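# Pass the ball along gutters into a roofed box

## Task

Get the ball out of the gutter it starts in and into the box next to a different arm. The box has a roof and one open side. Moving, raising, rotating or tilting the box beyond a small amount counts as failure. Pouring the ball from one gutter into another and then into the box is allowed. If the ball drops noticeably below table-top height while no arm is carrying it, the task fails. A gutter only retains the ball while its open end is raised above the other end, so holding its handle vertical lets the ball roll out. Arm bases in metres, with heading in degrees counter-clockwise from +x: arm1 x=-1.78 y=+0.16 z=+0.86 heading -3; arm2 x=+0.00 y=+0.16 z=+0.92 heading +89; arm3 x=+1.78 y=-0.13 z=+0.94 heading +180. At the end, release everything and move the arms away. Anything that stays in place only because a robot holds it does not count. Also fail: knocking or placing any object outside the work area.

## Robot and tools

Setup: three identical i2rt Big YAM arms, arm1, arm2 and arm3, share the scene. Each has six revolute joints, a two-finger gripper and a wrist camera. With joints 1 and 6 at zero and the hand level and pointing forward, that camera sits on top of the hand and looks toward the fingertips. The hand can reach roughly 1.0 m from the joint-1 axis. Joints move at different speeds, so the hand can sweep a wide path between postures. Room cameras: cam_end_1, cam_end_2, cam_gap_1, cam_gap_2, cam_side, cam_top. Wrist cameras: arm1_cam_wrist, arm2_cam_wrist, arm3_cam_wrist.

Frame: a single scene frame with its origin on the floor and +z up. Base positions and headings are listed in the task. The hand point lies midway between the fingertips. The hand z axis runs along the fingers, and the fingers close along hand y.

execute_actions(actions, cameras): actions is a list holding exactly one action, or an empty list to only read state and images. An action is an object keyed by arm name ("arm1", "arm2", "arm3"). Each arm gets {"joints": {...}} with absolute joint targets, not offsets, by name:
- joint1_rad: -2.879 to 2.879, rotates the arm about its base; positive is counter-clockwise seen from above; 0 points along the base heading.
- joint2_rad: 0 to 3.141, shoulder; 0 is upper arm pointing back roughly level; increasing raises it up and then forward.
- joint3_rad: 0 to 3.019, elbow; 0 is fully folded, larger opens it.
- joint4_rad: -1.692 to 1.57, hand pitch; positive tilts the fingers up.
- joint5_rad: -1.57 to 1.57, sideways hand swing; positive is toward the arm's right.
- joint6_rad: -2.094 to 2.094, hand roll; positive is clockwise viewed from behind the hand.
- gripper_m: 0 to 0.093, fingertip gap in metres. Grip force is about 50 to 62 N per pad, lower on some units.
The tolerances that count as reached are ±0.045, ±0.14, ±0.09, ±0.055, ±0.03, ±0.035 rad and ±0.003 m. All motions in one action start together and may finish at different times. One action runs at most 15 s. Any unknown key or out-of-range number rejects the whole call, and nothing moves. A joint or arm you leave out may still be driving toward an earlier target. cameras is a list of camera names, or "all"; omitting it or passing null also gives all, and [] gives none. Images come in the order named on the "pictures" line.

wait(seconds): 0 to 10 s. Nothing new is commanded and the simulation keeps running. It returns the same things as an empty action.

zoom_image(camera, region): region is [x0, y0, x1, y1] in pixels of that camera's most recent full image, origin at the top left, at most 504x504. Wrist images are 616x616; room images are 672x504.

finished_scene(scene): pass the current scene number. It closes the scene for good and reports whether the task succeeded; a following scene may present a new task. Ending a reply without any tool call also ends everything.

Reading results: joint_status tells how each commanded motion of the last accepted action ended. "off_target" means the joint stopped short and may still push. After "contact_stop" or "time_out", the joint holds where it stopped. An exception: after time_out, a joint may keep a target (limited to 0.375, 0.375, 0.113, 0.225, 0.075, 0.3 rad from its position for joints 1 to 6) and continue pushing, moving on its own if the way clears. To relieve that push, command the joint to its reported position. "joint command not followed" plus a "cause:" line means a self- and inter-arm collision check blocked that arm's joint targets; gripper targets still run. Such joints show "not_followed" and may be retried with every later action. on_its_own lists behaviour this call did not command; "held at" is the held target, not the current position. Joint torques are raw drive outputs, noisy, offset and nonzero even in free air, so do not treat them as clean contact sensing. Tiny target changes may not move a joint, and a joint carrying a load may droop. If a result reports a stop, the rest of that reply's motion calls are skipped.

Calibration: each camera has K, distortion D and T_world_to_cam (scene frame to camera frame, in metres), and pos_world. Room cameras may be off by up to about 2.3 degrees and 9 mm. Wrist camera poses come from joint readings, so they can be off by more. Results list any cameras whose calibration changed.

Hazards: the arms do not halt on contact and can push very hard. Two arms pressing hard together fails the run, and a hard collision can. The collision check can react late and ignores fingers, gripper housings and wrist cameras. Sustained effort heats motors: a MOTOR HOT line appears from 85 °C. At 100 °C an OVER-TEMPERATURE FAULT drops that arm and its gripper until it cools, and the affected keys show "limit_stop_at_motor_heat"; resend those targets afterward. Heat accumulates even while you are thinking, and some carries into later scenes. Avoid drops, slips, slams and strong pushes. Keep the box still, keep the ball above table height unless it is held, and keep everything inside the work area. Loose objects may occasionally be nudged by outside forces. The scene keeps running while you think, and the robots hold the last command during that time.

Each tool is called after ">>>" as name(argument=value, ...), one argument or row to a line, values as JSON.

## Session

>>> execute_actions(
  actions=[],
)

Scene clock: 0.00 s.
Joint torques (N m, as the arm reports them, + toward a larger angle): no reading
Motor temperatures (°C, as the motors report them): arm1=[26 26 37 24 22 25] | arm2=[24 33 39 23 23 25] | arm3=[25 30 43 24 26 25]
arm1.joint_positions: joint1_rad=+0.635 joint2_rad=+0.412 joint3_rad=+1.555 joint4_rad=-1.333 joint5_rad=-0.010 joint6_rad=+0.470 gripper_m=+0.095
arm1.joint_status: not commanded
arm1.hand: x=-1.6956 y=+0.2133 z=+1.5075 quat_wxyz=(-0.549, +0.047, -0.769, -0.324) (m; scene frame)
arm2.joint_positions: joint1_rad=-0.806 joint2_rad=+0.636 joint3_rad=+1.650 joint4_rad=-1.240 joint5_rad=-0.269 joint6_rad=+0.479 gripper_m=+0.094
arm2.joint_status: not commanded
arm2.hand: x=+0.1119 y=+0.3281 z=+1.5999 quat_wxyz=(-0.444, +0.187, -0.758, -0.440) (m; scene frame)
arm3.joint_positions: joint1_rad=-0.158 joint2_rad=+0.391 joint3_rad=+1.365 joint4_rad=-1.592 joint5_rad=+0.024 joint6_rad=-0.015 gripper_m=+0.095
arm3.joint_status: not commanded
arm3.hand: x=+1.6631 y=-0.1053 z=+1.4497 quat_wxyz=(-0.053, +0.889, -0.071, -0.450) (m; scene frame)
pictures: arm1_cam_wrist, arm2_cam_wrist, arm3_cam_wrist, cam_end_1, cam_end_2, cam_gap_1, cam_gap_2, cam_side, cam_top
camera_calibration (this result's frames):
arm1_cam_wrist: T_world_to_cam=[[0.421104, -0.792442, -0.441256, 1.54638], [-0.790244, -0.0817651, -0.607313, -0.400126], [0.445182, 0.604441, -0.660654, 1.75047], [0, 0, 0, 1]] pos_world=[-1.74666, 0.134646, 1.59581]
arm2_cam_wrist: T_world_to_cam=[[0.679691, -0.533279, -0.50362, 0.905141], [-0.726628, -0.395774, -0.561583, 1.11685], [0.100161, 0.747647, -0.656499, 0.918762], [0, 0, 0, 1]] pos_world=[0.104293, 0.237803, 1.68622]
arm3_cam_wrist: T_world_to_cam=[[0.177247, 0.984021, 0.0168975, -0.215181], [0.934877, -0.16298, -0.315346, -1.10718], [-0.307553, 0.0716913, -0.948826, 2.01605], [0, 0, 0, 1]] pos_world=[1.69326, -0.113239, 1.56737]
Images, in order (width x height): arm1_cam_wrist 616x616, arm2_cam_wrist 616x616, arm3_cam_wrist 616x616, cam_end_1 672x504, cam_end_2 672x504, cam_gap_1 672x504, cam_gap_2 672x504, cam_side 672x504, cam_top 672x504.

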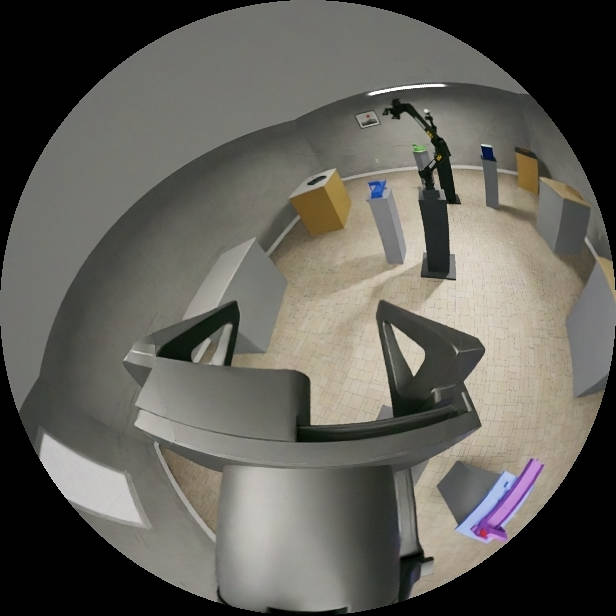

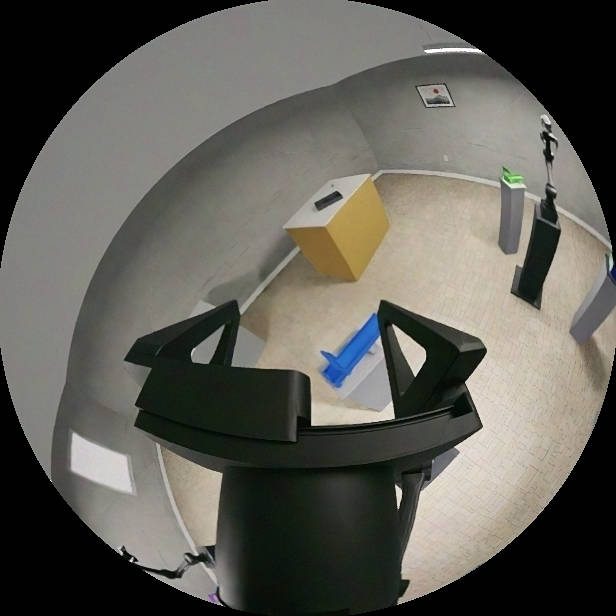

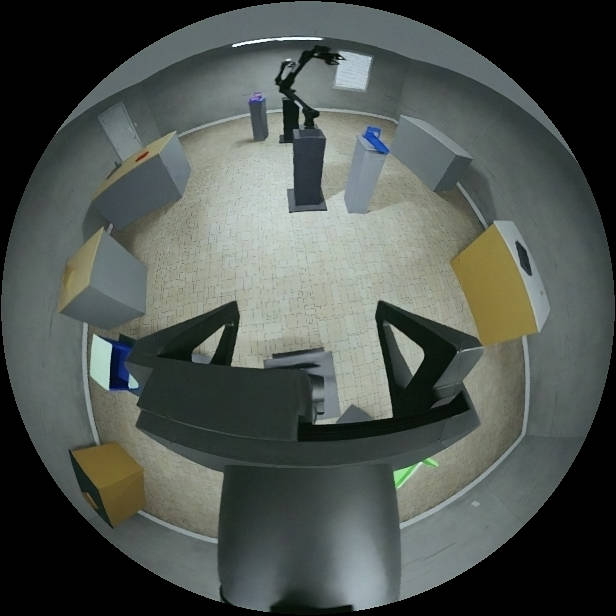

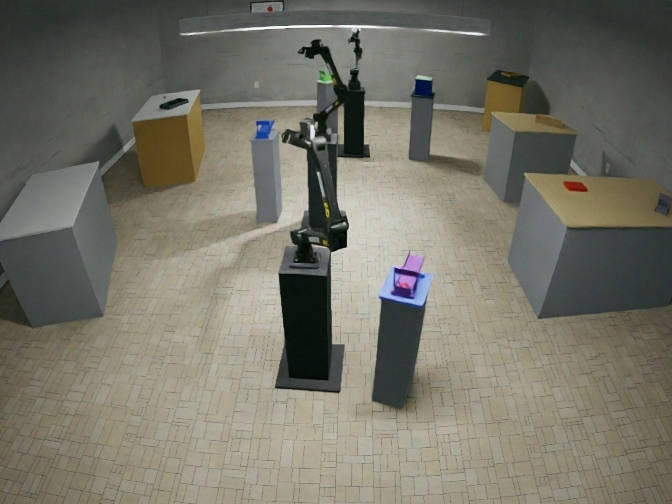

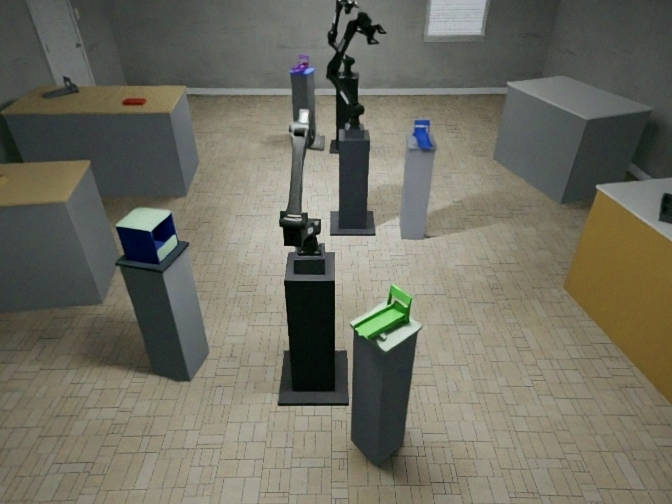

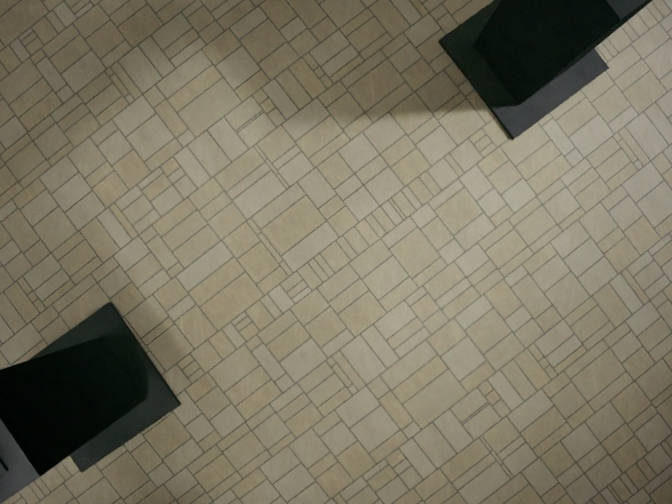

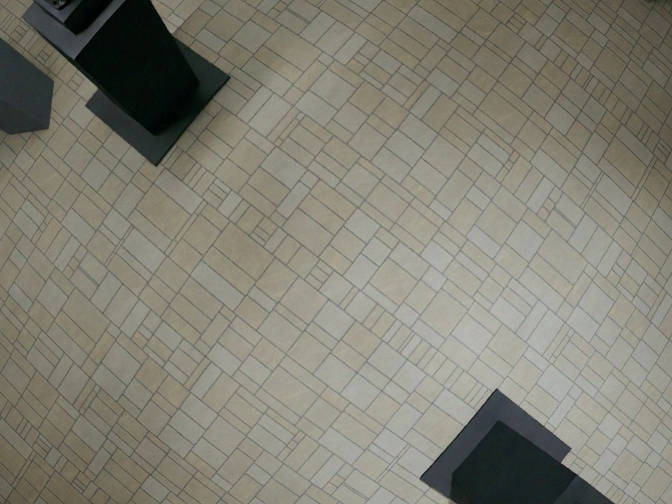

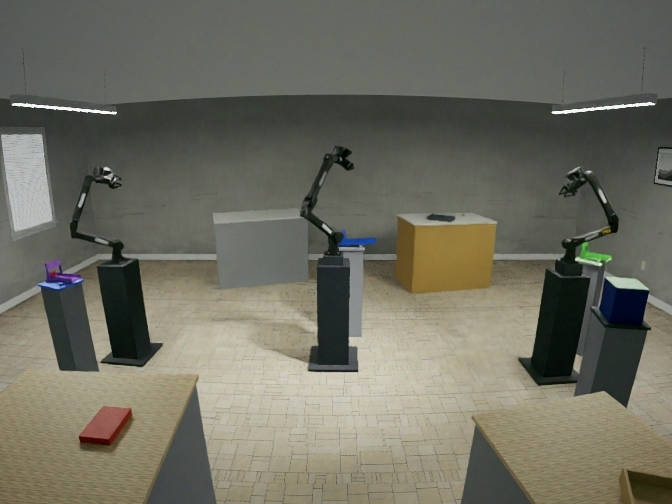

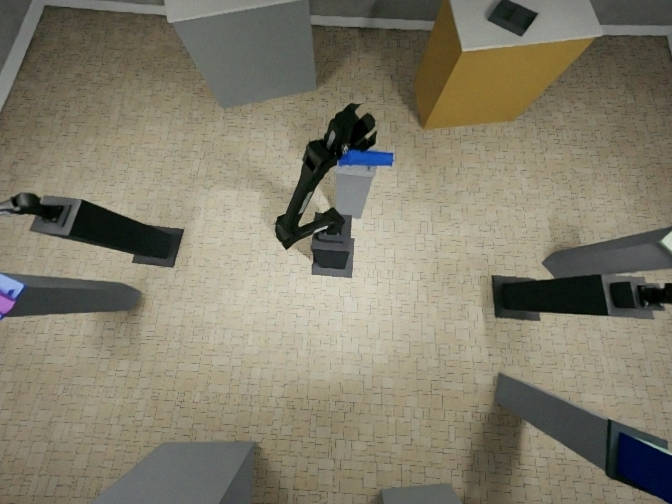

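>>> zoom_image(
  camera="cam_end_1",
  region=[350, 230, 470, 330],
)

>>> zoom_image(
  camera="cam_end_2",
  region=[330, 260, 450, 370],
)

>>> zoom_image(
  camera="cam_top",
  region=[290, 100, 430, 230],
)

>>> zoom_image(
  camera="cam_end_2",
  region=[90, 180, 220, 290],
)

Region (350, 230, 470, 330) of cam_end_1's 672x504 image, scaled by 4.200, with more detail than that image has.

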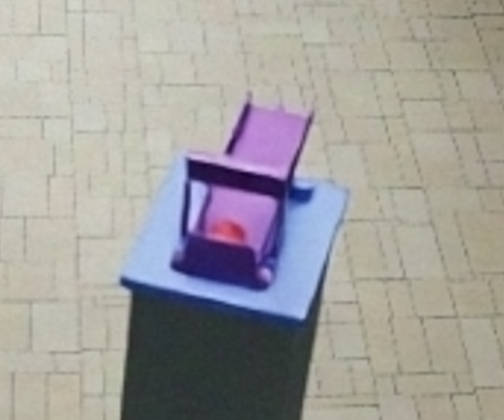

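Region (330, 260, 450, 370) of cam_end_2's 672x504 image, scaled by 4.200, with more detail than that image has; it fills the top 462 rows of this view, and the rest is white.

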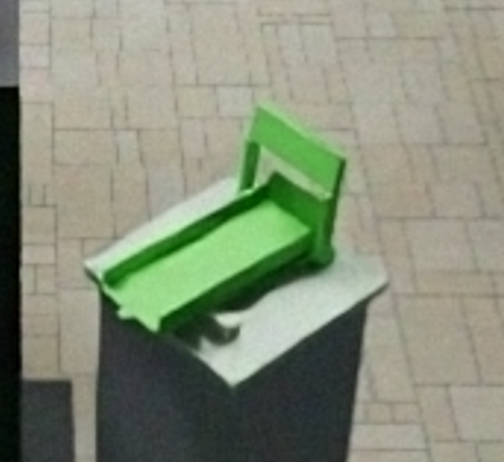

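Region (290, 100, 430, 230) of cam_top's 672x504 image, scaled by 3.600, with more detail than that image has; it fills the top 468 rows of this view, and the rest is white.

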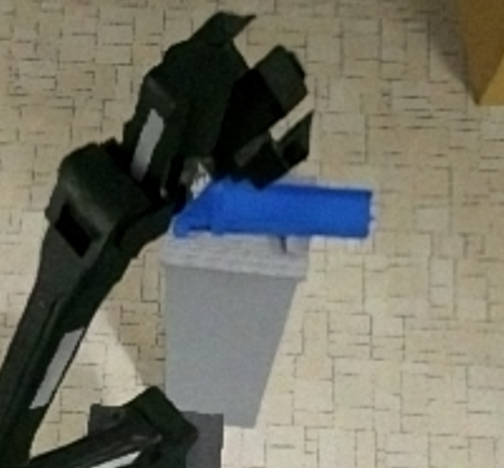

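Region (90, 180, 220, 290) of cam_end_2's 672x504 image, scaled by 3.877, with more detail than that image has; it fills the top 426 rows of this view, and the rest is white.

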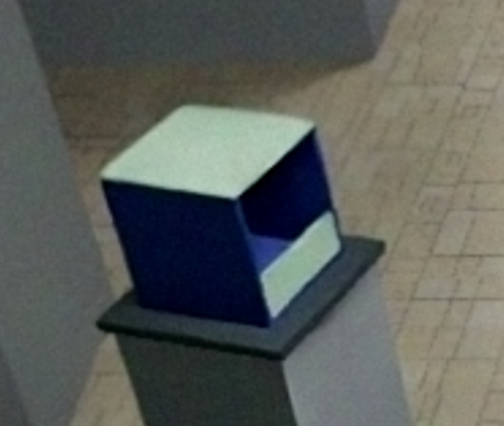

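>>> execute_actions(
  actions=[
    {"arm1":{"joints":{"joint1_rad":-2.128,"joint2_rad":1.69,"joint3_rad":1.75,"joint4_rad":-1.46,"joint5_rad":0,"joint6_rad":0,"gripper_m":0.07}},"arm2":{"joints":{"joint1_rad":-0.12,"joint2_rad":1.45,"joint3_rad":1.33,"joint4_rad":-1.347,"joint5_rad":0,"joint6_rad":0,"gripper_m":0.07}},"arm3":{"joints":{"joint1_rad":-2.36,"joint2_rad":1.70,"joint3_rad":1.58,"joint4_rad":-1.275,"joint5_rad":0,"joint6_rad":0,"gripper_m":0.07}}},
  ],
  cameras=["arm1_cam_wrist","arm2_cam_wrist","arm3_cam_wrist","cam_side"],
)

Scene clock: 40.03 s.
Joint torques (N m, as the arm reports them, + toward a larger angle): arm1=[ -0.12 -19.71   8.77  -0.05  -0.04  -0.22] | arm2=[  1.22 -11.48  12.59  -0.07  -0.03  -0.09] | arm3=[ -0.45 -19.23   9.2    0.28   0.03   0.14]
Motor temperatures (°C, as the motors report them): arm1=[26 27 40 24 22 25] | arm2=[24 33 43 24 23 25] | arm3=[25 30 47 24 26 25]
arm1.joint_positions: joint1_rad=-2.136 joint2_rad=+1.704 joint3_rad=+1.740 joint4_rad=-1.447 joint5_rad=+0.001 joint6_rad=+0.008 gripper_m=+0.070
arm1.joint_status: all done
arm1.hand: x=-2.1048 y=-0.3003 z=+1.1294 quat_wxyz=(-0.036, -0.888, -0.454, +0.071) (m; scene frame)
arm2.joint_positions: joint1_rad=-0.113 joint2_rad=+1.449 joint3_rad=+1.310 joint4_rad=-1.331 joint5_rad=-0.002 joint6_rad=+0.008 gripper_m=+0.070
arm2.joint_status: all done
arm2.hand: x=+0.0587 y=+0.6048 z=+1.1357 quat_wxyz=(-0.036, +0.655, -0.754, -0.033) (m; scene frame)
arm3.joint_positions: joint1_rad=-2.364 joint2_rad=+1.718 joint3_rad=+1.566 joint4_rad=-1.269 joint5_rad=+0.001 joint6_rad=-0.008 gripper_m=+0.070
arm3.joint_status: all done
arm3.hand: x=+2.1785 y=+0.2612 z=+1.1401 quat_wxyz=(-0.076, +0.379, -0.922, -0.026) (m; scene frame)
pictures: arm1_cam_wrist, arm2_cam_wrist, arm3_cam_wrist, cam_side
camera_calibration (this result's frames):
arm1_cam_wrist: T_world_to_cam=[[-0.812333, 0.583118, 0.00937053, -1.54715], [0.5278, 0.728246, 0.437133, 0.842784], [0.248076, 0.360044, -0.899348, 1.77461], [0, 0, 0, 1]] pos_world=[-2.14186, -0.350519, 1.24208]
arm2_cam_wrist: T_world_to_cam=[[0.99041, -0.137354, -0.0149195, 0.0422992], [-0.112158, -0.862357, 0.493721, -0.0253277], [-0.0806807, -0.487313, -0.869492, 1.4119], [0, 0, 0, 1]] pos_world=[0.0691789, 0.672006, 1.24077]
arm3_cam_wrist: T_world_to_cam=[[0.693785, -0.720175, 0.00320997, -1.32648], [-0.646478, -0.620812, 0.443462, 1.07255], [-0.317378, -0.309743, -0.896287, 1.91568], [0, 0, 0, 1]] pos_world=[2.22167, 0.303926, 1.24562]
Images, in order (width x height): arm1_cam_wrist 616x616, arm2_cam_wrist 616x616, arm3_cam_wrist 616x616, cam_side 672x504.

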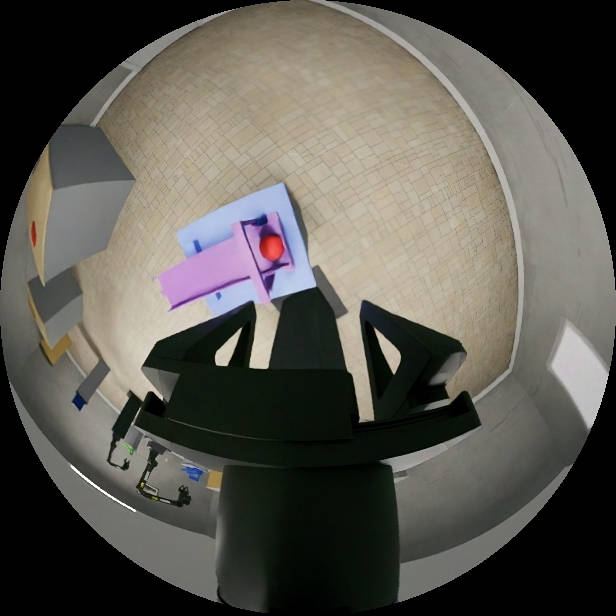

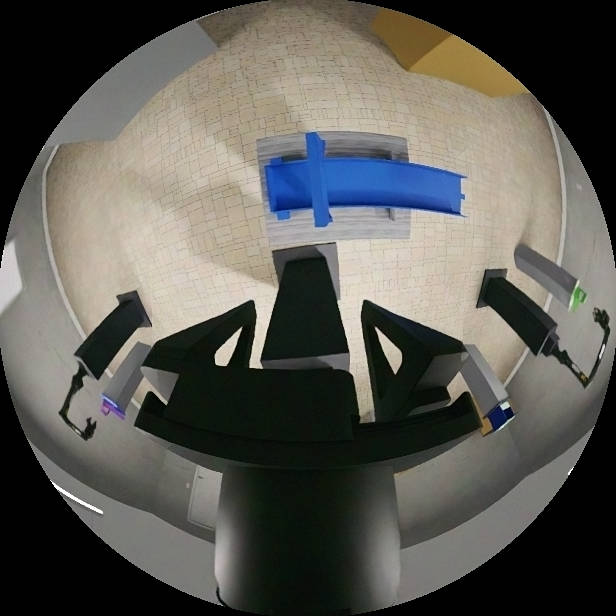

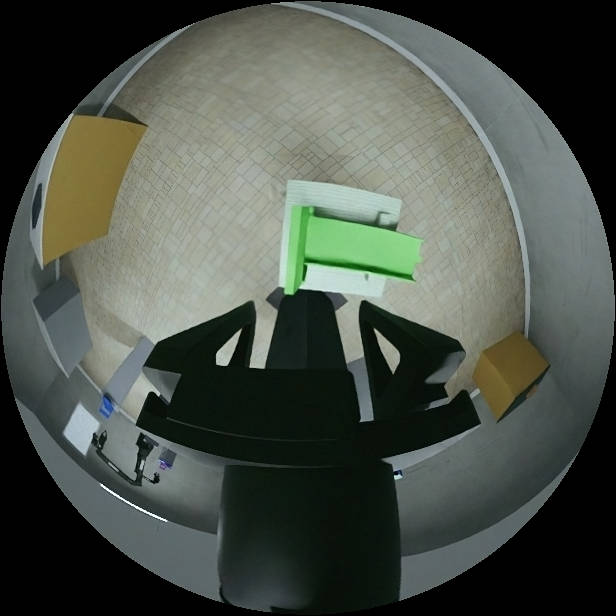

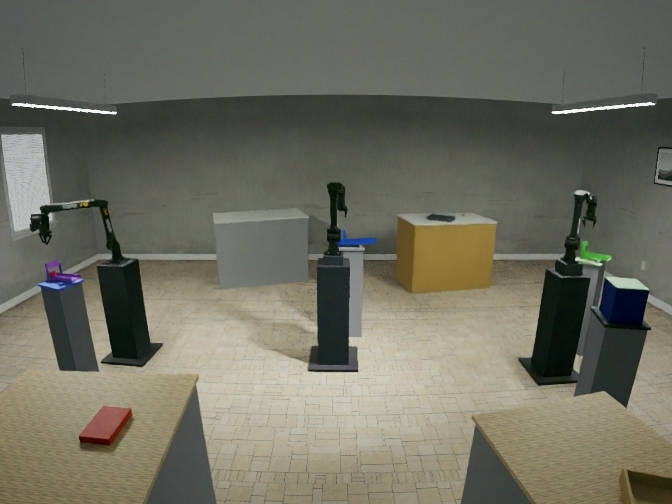

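>>> zoom_image(
  camera="arm1_cam_wrist",
  region=[140, 170, 340, 330],
)

>>> zoom_image(
  camera="arm2_cam_wrist",
  region=[240, 110, 480, 260],
)

>>> zoom_image(
  camera="arm3_cam_wrist",
  region=[260, 170, 440, 310],
)

Region (140, 170, 340, 330) of arm1_cam_wrist's 616x616 image, scaled by 2.520, with more detail than that image has; it fills the top 403 rows of this view, and the rest is white.

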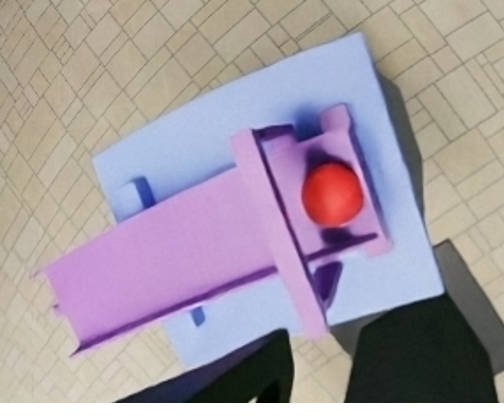

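Region (240, 110, 480, 260) of arm2_cam_wrist's 616x616 image, scaled by 2.100, with more detail than that image has; it fills the top 315 rows of this view, and the rest is white.

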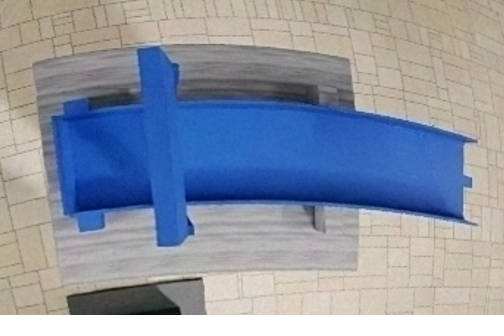

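Region (260, 170, 440, 310) of arm3_cam_wrist's 616x616 image, scaled by 2.800, with more detail than that image has.

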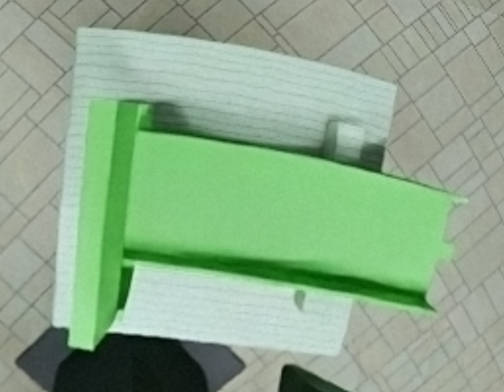

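>>> execute_actions(
  actions=[
    {"arm1":{"joints":{"joint1_rad":-2.058,"joint2_rad":1.855,"joint3_rad":1.85,"joint4_rad":-1.545,"joint5_rad":-0.147,"joint6_rad":-0.204,"gripper_m":0.07}},"arm2":{"joints":{"joint1_rad":-0.095,"joint2_rad":1.775,"joint3_rad":1.59,"joint4_rad":-1.323,"joint5_rad":0.149,"joint6_rad":-0.086,"gripper_m":0.07}},"arm3":{"joints":{"joint1_rad":-2.299,"joint2_rad":1.905,"joint3_rad":1.70,"joint4_rad":-1.352,"joint5_rad":0.147,"joint6_rad":0.192,"gripper_m":0.07}}},
  ],
  cameras=["arm1_cam_wrist","arm2_cam_wrist","arm3_cam_wrist","cam_side"],
)

Scene clock: 106.27 s.
Joint torques (N m, as the arm reports them, + toward a larger angle): arm1=[ -1.4  -21.9   10.76  -0.34  -0.19  -0.21] | arm2=[  2.06 -16.91  13.98   0.73   0.1   -0.07] | arm3=[ -0.68 -21.58  10.09   0.15   0.36   0.12]
Motor temperatures (°C, as the motors report them): arm1=[26 31 46 24 22 25] | arm2=[24 34 47 23 23 25] | arm3=[25 34 50 24 26 25]
arm1.joint_positions: joint1_rad=-2.049 joint2_rad=+1.866 joint3_rad=+1.808 joint4_rad=-1.533 joint5_rad=-0.146 joint6_rad=-0.195 gripper_m=+0.070
arm1.joint_status: all done
arm1.hand: x=-2.0488 y=-0.3511 z=+1.0691 quat_wxyz=(-0.063, -0.813, -0.577, -0.039) (m; scene frame)
arm2.joint_positions: joint1_rad=-0.101 joint2_rad=+1.782 joint3_rad=+1.553 joint4_rad=-1.331 joint5_rad=+0.146 joint6_rad=-0.078 gripper_m=+0.070
arm2.joint_status: all done
arm2.hand: x=+0.0898 y=+0.6976 z=+1.0741 quat_wxyz=(-0.049, +0.691, -0.720, +0.054) (m; scene frame)
arm3.joint_positions: joint1_rad=-2.298 joint2_rad=+1.919 joint3_rad=+1.665 joint4_rad=-1.343 joint5_rad=+0.144 joint6_rad=+0.181 gripper_m=+0.070
arm3.joint_status: all done
arm3.hand: x=+2.1841 y=+0.2853 z=+1.0693 quat_wxyz=(-0.030, +0.322, -0.944, +0.070) (m; scene frame)
pictures: arm1_cam_wrist, arm2_cam_wrist, arm3_cam_wrist, cam_side
camera_calibration (this result's frames):
arm1_cam_wrist: T_world_to_cam=[[-0.936778, 0.322047, -0.136869, -1.66178], [0.194858, 0.804976, 0.560397, 0.0895937], [0.29065, 0.498297, -0.816837, 1.77233], [0, 0, 0, 1]] pos_world=[-2.08931, -0.420098, 1.17005]
arm2_cam_wrist: T_world_to_cam=[[0.990208, -0.0406733, 0.13354, -0.203535], [-0.110741, -0.811297, 0.574051, -0.0334275], [0.0849921, -0.583218, -0.807857, 1.39191], [0, 0, 0, 1]] pos_world=[0.0795388, 0.776389, 1.17083]
arm3_cam_wrist: T_world_to_cam=[[0.593076, -0.791532, 0.147438, -1.22669], [-0.708257, -0.425793, 0.563092, 1.07386], [-0.382927, -0.43838, -0.813136, 1.95246], [0, 0, 0, 1]] pos_world=[2.23574, 0.342196, 1.1638]
Images, in order (width x height): arm1_cam_wrist 616x616, arm2_cam_wrist 616x616, arm3_cam_wrist 616x616, cam_side 672x504.

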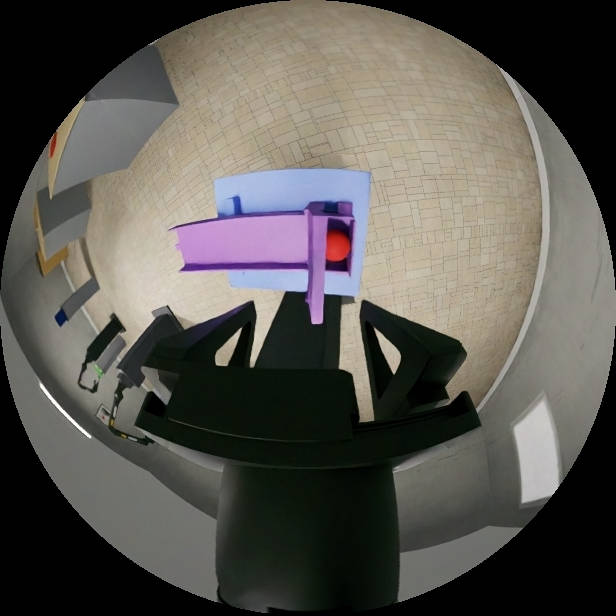

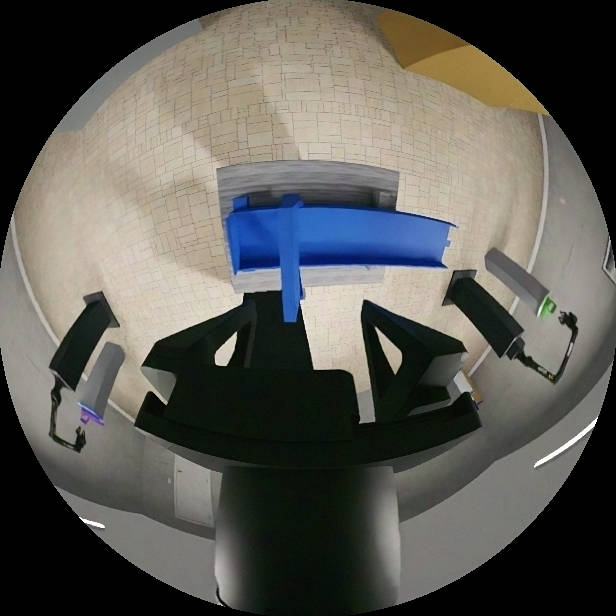

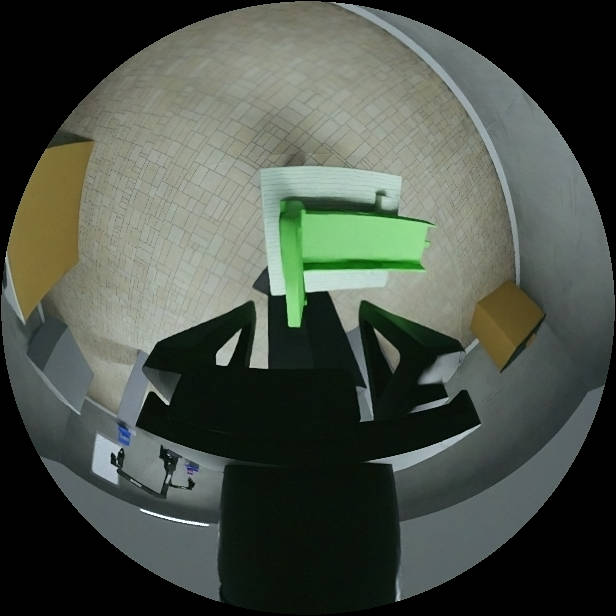

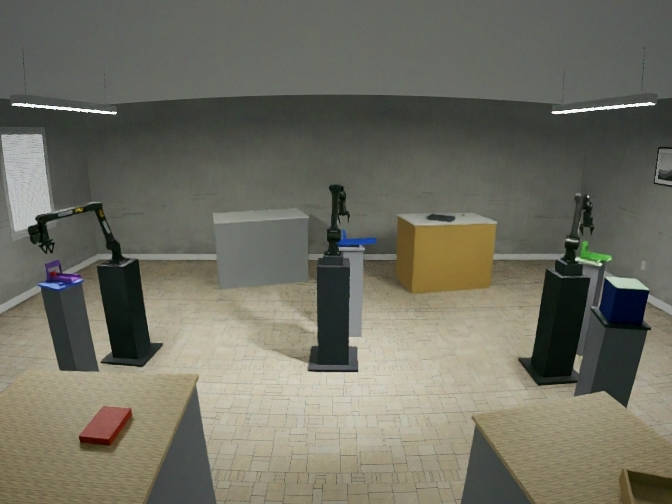

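>>> zoom_image(
  camera="arm1_cam_wrist",
  region=[240, 180, 400, 340],
)

>>> zoom_image(
  camera="arm2_cam_wrist",
  region=[220, 180, 380, 340],
)

>>> zoom_image(
  camera="arm3_cam_wrist",
  region=[220, 180, 380, 340],
)

Region (240, 180, 400, 340) of arm1_cam_wrist's 616x616 image, scaled by 3.150, with more detail than that image has.

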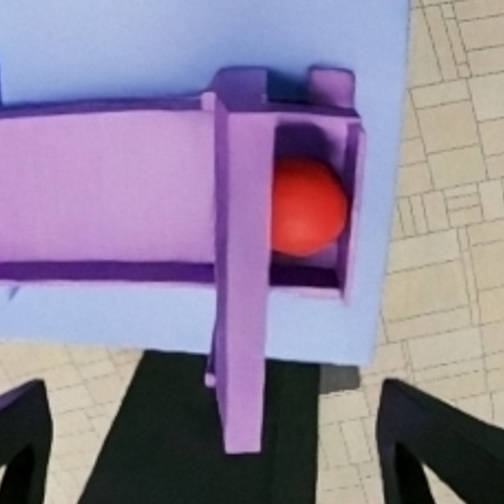

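Region (220, 180, 380, 340) of arm2_cam_wrist's 616x616 image, scaled by 3.150, with more detail than that image has.

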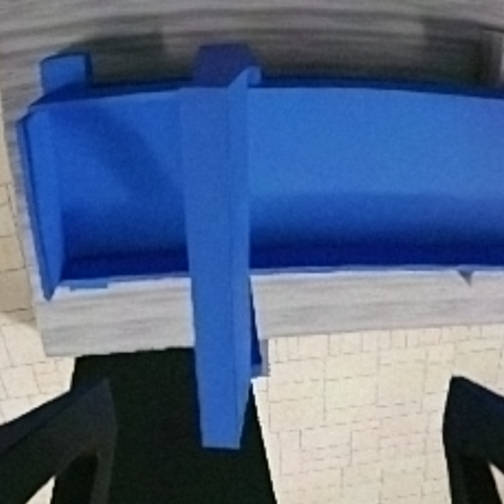

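Region (220, 180, 380, 340) of arm3_cam_wrist's 616x616 image, scaled by 3.150, with more detail than that image has.

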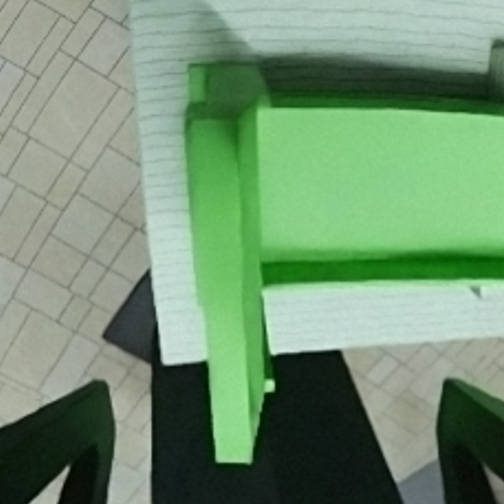

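>>> execute_actions(
  actions=[
    {"arm1":{"joints":{"joint2_rad":1.895,"joint3_rad":1.66,"joint4_rad":-1.335,"gripper_m":0.07}},"arm2":{"joints":{"joint2_rad":1.855,"joint3_rad":1.435,"joint4_rad":-1.114,"gripper_m":0.07}},"arm3":{"joints":{"joint2_rad":1.985,"joint3_rad":1.565,"joint4_rad":-1.154,"gripper_m":0.07}}},
  ],
  cameras=["arm1_cam_wrist","arm2_cam_wrist","arm3_cam_wrist","cam_side"],
)

Scene clock: 152.73 s.
Joint torques (N m, as the arm reports them, + toward a larger angle): arm1=[ -1.28 -21.11   7.33   0.61  -0.19  -0.22] | arm2=[  2.08 -16.97  10.34   1.08   0.08  -0.07] | arm3=[ -0.57 -21.33   7.72   0.64   0.27   0.19]
Motor temperatures (°C, as the motors report them): arm1=[26 33 52 24 22 25] | arm2=[24 36 48 23 23 25] | arm3=[25 36 52 24 26 25]
arm1.joint_positions: joint1_rad=-2.049 joint2_rad=+1.895 joint3_rad=+1.663 joint4_rad=-1.349 joint5_rad=-0.146 joint6_rad=-0.196 gripper_m=+0.070
arm1.joint_status: all done
arm1.hand: x=-2.0501 y=-0.3532 z=+0.9978 quat_wxyz=(-0.064, -0.813, -0.578, -0.035) (m; scene frame)
arm2.joint_positions: joint1_rad=-0.101 joint2_rad=+1.854 joint3_rad=+1.427 joint4_rad=-1.130 joint5_rad=+0.147 joint6_rad=-0.078 gripper_m=+0.070
arm2.joint_status: all done
arm2.hand: x=+0.0899 y=+0.6990 z=+0.9914 quat_wxyz=(-0.050, +0.691, -0.720, +0.053) (m; scene frame)
arm3.joint_positions: joint1_rad=-2.298 joint2_rad=+1.991 joint3_rad=+1.560 joint4_rad=-1.165 joint5_rad=+0.144 joint6_rad=+0.182 gripper_m=+0.070
arm3.joint_status: all done
arm3.hand: x=+2.1858 y=+0.2862 z=+0.9910 quat_wxyz=(-0.031, +0.321, -0.944, +0.070) (m; scene frame)
pictures: arm1_cam_wrist, arm2_cam_wrist, arm3_cam_wrist, cam_side
camera_calibration (this result's frames):
arm1_cam_wrist: T_world_to_cam=[[-0.93763, 0.320295, -0.135132, -1.67614], [0.196744, 0.809395, 0.553327, 0.144015], [0.286603, 0.49223, -0.82193, 1.7102], [0, 0, 0, 1]] pos_world=[-2.09008, -0.421518, 1.09948]
arm2_cam_wrist: T_world_to_cam=[[0.990125, -0.040698, 0.134151, -0.193165], [-0.110862, -0.813016, 0.57159, 0.0188015], [0.0858043, -0.580818, -0.809499, 1.32575], [0, 0, 0, 1]] pos_world=[0.0795869, 0.777445, 1.08836]
arm3_cam_wrist: T_world_to_cam=[[0.592325, -0.79215, 0.147135, -1.2133], [-0.709196, -0.425949, 0.561791, 1.12292], [-0.382351, -0.43711, -0.81409, 1.88917], [0, 0, 0, 1]] pos_world=[2.23737, 0.342965, 1.08562]
Images, in order (width x height): arm1_cam_wrist 616x616, arm2_cam_wrist 616x616, arm3_cam_wrist 616x616, cam_side 672x504.

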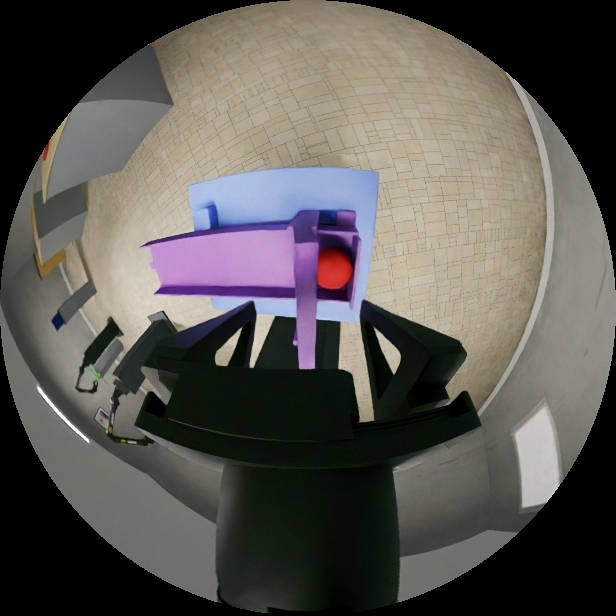

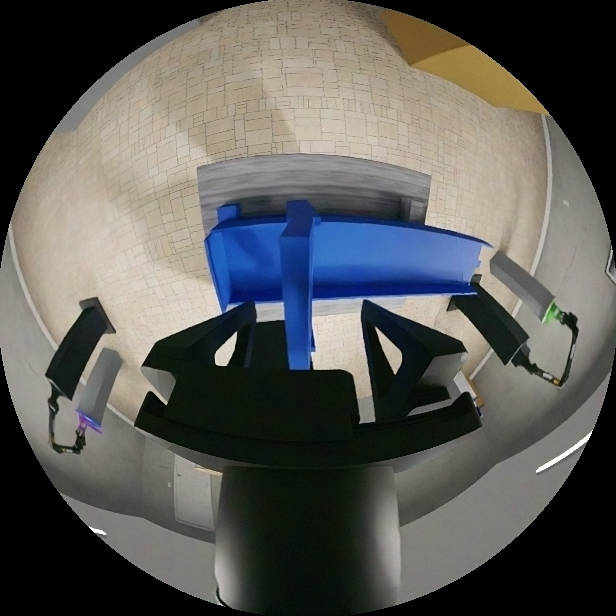

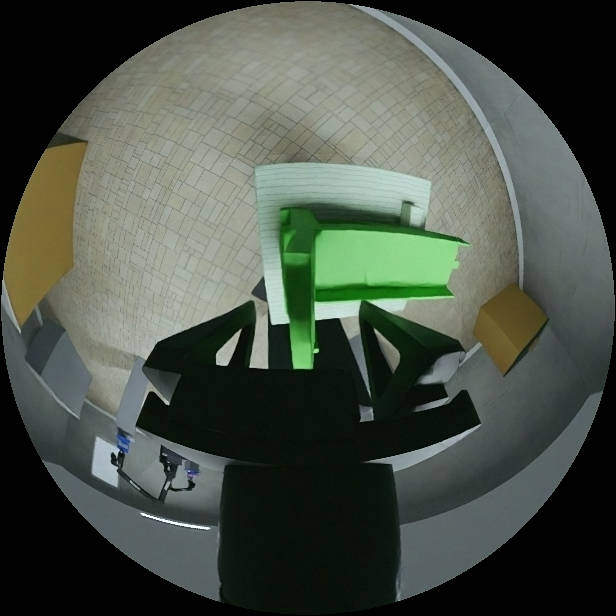

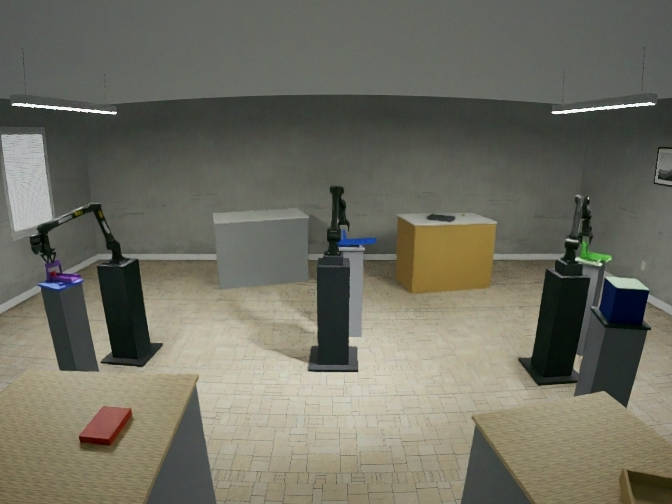

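>>> execute_actions(
  actions=[
    {"arm1":{"joints":{"joint2_rad":1.925,"joint4_rad":-1.33}},"arm2":{"joints":{"joint2_rad":1.872,"joint4_rad":-1.11}},"arm3":{"joints":{"joint2_rad":2.008,"joint4_rad":-1.15}}},
  ],
  cameras=[],
)

>>> execute_actions(
  actions=[
    {"arm1":{"joints":{"gripper_m":0.0}},"arm2":{"joints":{"gripper_m":0.0}},"arm3":{"joints":{"gripper_m":0.0}}},
  ],
  cameras=["arm1_cam_wrist","arm2_cam_wrist","arm3_cam_wrist","cam_side"],
)

Scene clock: 162.43 s.
Joint torques (N m, as the arm reports them, + toward a larger angle): arm1=[ -1.3  -19.47   7.29   0.6   -0.19  -0.22] | arm2=[  2.09 -15.99  10.35   1.09   0.08  -0.07] | arm3=[ -0.2  -20.16   7.7    0.54   0.32   0.15]
Motor temperatures (°C, as the motors report them): arm1=[26 33 49 24 22 25] | arm2=[24 36 47 23 23 25] | arm3=[25 37 50 24 26 25]
arm1.joint_positions: joint1_rad=-2.049 joint2_rad=+1.907 joint3_rad=+1.663 joint4_rad=-1.344 joint5_rad=-0.146 joint6_rad=-0.196 gripper_m=+0.070
arm1.joint_status: all done
arm1.hand: x=-2.0507 y=-0.3543 z=+0.9910 quat_wxyz=(-0.063, -0.813, -0.578, -0.038) (m; scene frame)
arm2.joint_positions: joint1_rad=-0.101 joint2_rad=+1.854 joint3_rad=+1.427 joint4_rad=-1.126 joint5_rad=+0.147 joint6_rad=-0.078 gripper_m=+0.070
arm2.joint_status: all done
arm2.hand: x=+0.0901 y=+0.6999 z=+0.9914 quat_wxyz=(-0.052, +0.690, -0.720, +0.052) (m; scene frame)
arm3.joint_positions: joint1_rad=-2.298 joint2_rad=+1.991 joint3_rad=+1.560 joint4_rad=-1.161 joint5_rad=+0.144 joint6_rad=+0.182 gripper_m=+0.070
arm3.joint_status: all done
arm3.hand: x=+2.1864 y=+0.2869 z=+0.9910 quat_wxyz=(-0.032, +0.321, -0.944, +0.069) (m; scene frame)
pictures: none
No camera images: the call's "cameras" was empty. Leave "cameras" out to get every camera's image.

Scene clock: 163.13 s.
Joint torques (N m, as the arm reports them, + toward a larger angle): arm1=[ -1.21 -19.48   7.3    0.58   0.09  -0.22] | arm2=[  1.78 -15.97  10.39   1.08  -0.31  -0.07] | arm3=[  0.76 -19.97   7.71   0.65  -0.11   0.15]
Motor temperatures (°C, as the motors report them): arm1=[26 33 49 24 22 25] | arm2=[24 36 46 23 23 25] | arm3=[25 37 50 24 26 25]
arm1.joint_positions: joint1_rad=-2.050 joint2_rad=+1.907 joint3_rad=+1.663 joint4_rad=-1.344 joint5_rad=-0.152 joint6_rad=-0.197 gripper_m=+0.012
arm1.joint_status: gripper_m off_target (ended at +0.012, target +0.000)
arm1.hand: x=-2.0502 y=-0.3546 z=+0.9912 quat_wxyz=(-0.066, -0.813, -0.577, -0.039) (m; scene frame)
arm2.joint_positions: joint1_rad=-0.098 joint2_rad=+1.853 joint3_rad=+1.427 joint4_rad=-1.126 joint5_rad=+0.161 joint6_rad=-0.078 gripper_m=+0.012
arm2.joint_status: gripper_m off_target (ended at +0.012, target +0.000)
arm2.hand: x=+0.0910 y=+0.7001 z=+0.9924 quat_wxyz=(-0.057, +0.691, -0.718, +0.056) (m; scene frame)
arm3.joint_positions: joint1_rad=-2.298 joint2_rad=+1.990 joint3_rad=+1.560 joint4_rad=-1.160 joint5_rad=+0.155 joint6_rad=+0.186 gripper_m=+0.013
arm3.joint_status: gripper_m off_target (ended at +0.013, target +0.000)
arm3.hand: x=+2.1877 y=+0.2861 z=+0.9919 quat_wxyz=(-0.036, +0.320, -0.944, +0.073) (m; scene frame)
pictures: arm1_cam_wrist, arm2_cam_wrist, arm3_cam_wrist, cam_side
camera_calibration (this result's frames):
arm1_cam_wrist: T_world_to_cam=[[-0.936367, 0.320809, -0.142474, -1.66665], [0.191886, 0.807677, 0.557529, 0.134099], [0.293933, 0.494712, -0.81784, 1.71732], [0, 0, 0, 1]] pos_world=[-2.09111, -0.42321, 1.09227]
arm2_cam_wrist: T_world_to_cam=[[0.988205, -0.038821, 0.148135, -0.209277], [-0.116983, -0.815618, 0.566641, 0.0265743], [0.0988243, -0.577287, -0.810539, 1.32449], [0, 0, 0, 1]] pos_world=[0.079026, 0.77816, 1.08949]
arm3_cam_wrist: T_world_to_cam=[[0.588007, -0.793668, 0.15601, -1.21362], [-0.717069, -0.422252, 0.55454, 1.14704], [-0.374245, -0.437944, -0.817402, 1.87634], [0, 0, 0, 1]] pos_world=[2.23833, 0.342859, 1.08698]
Images, in order (width x height): arm1_cam_wrist 616x616, arm2_cam_wrist 616x616, arm3_cam_wrist 616x616, cam_side 672x504.

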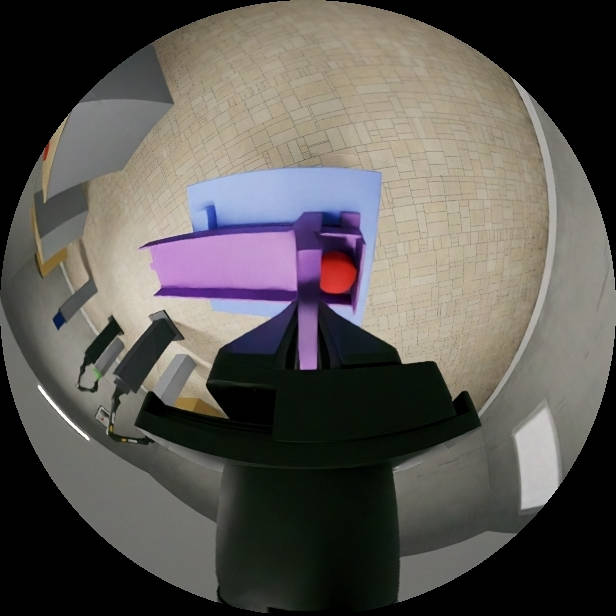

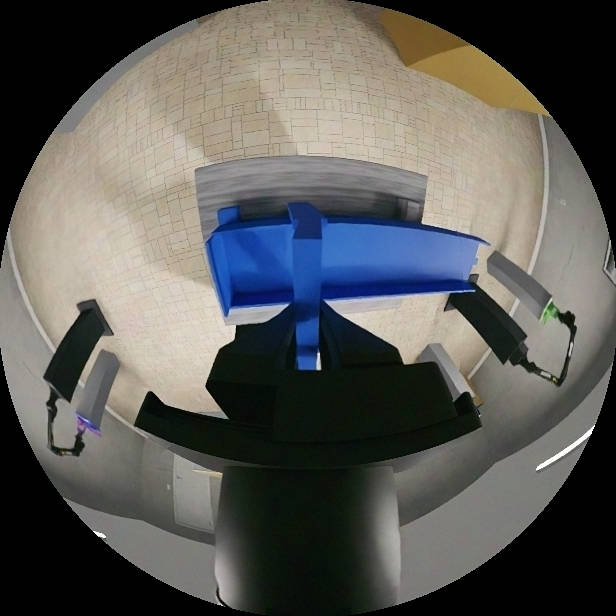

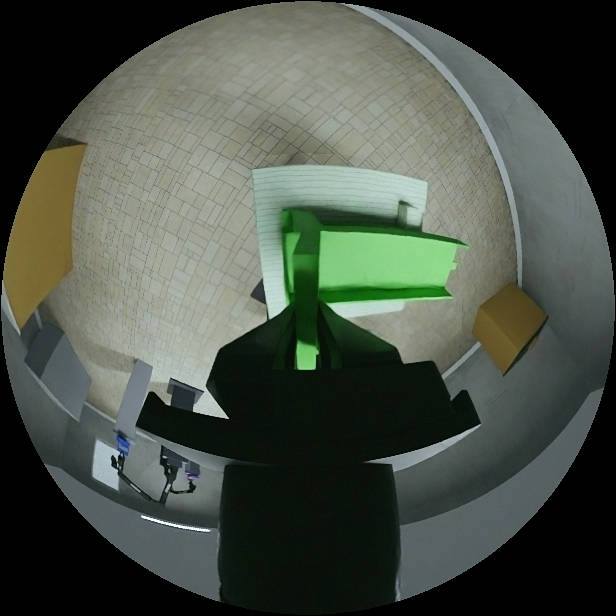

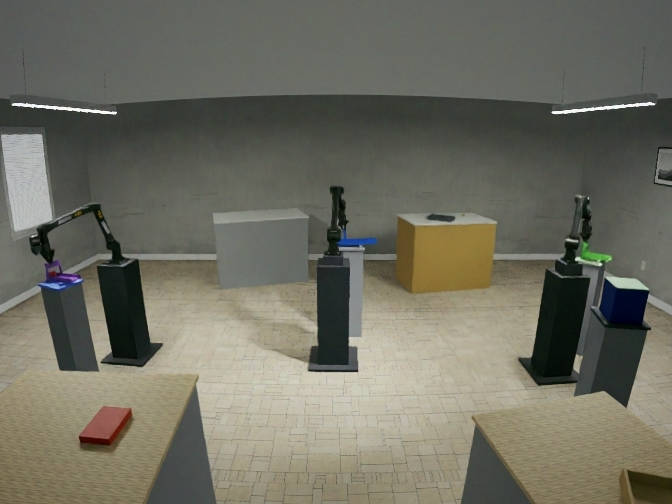

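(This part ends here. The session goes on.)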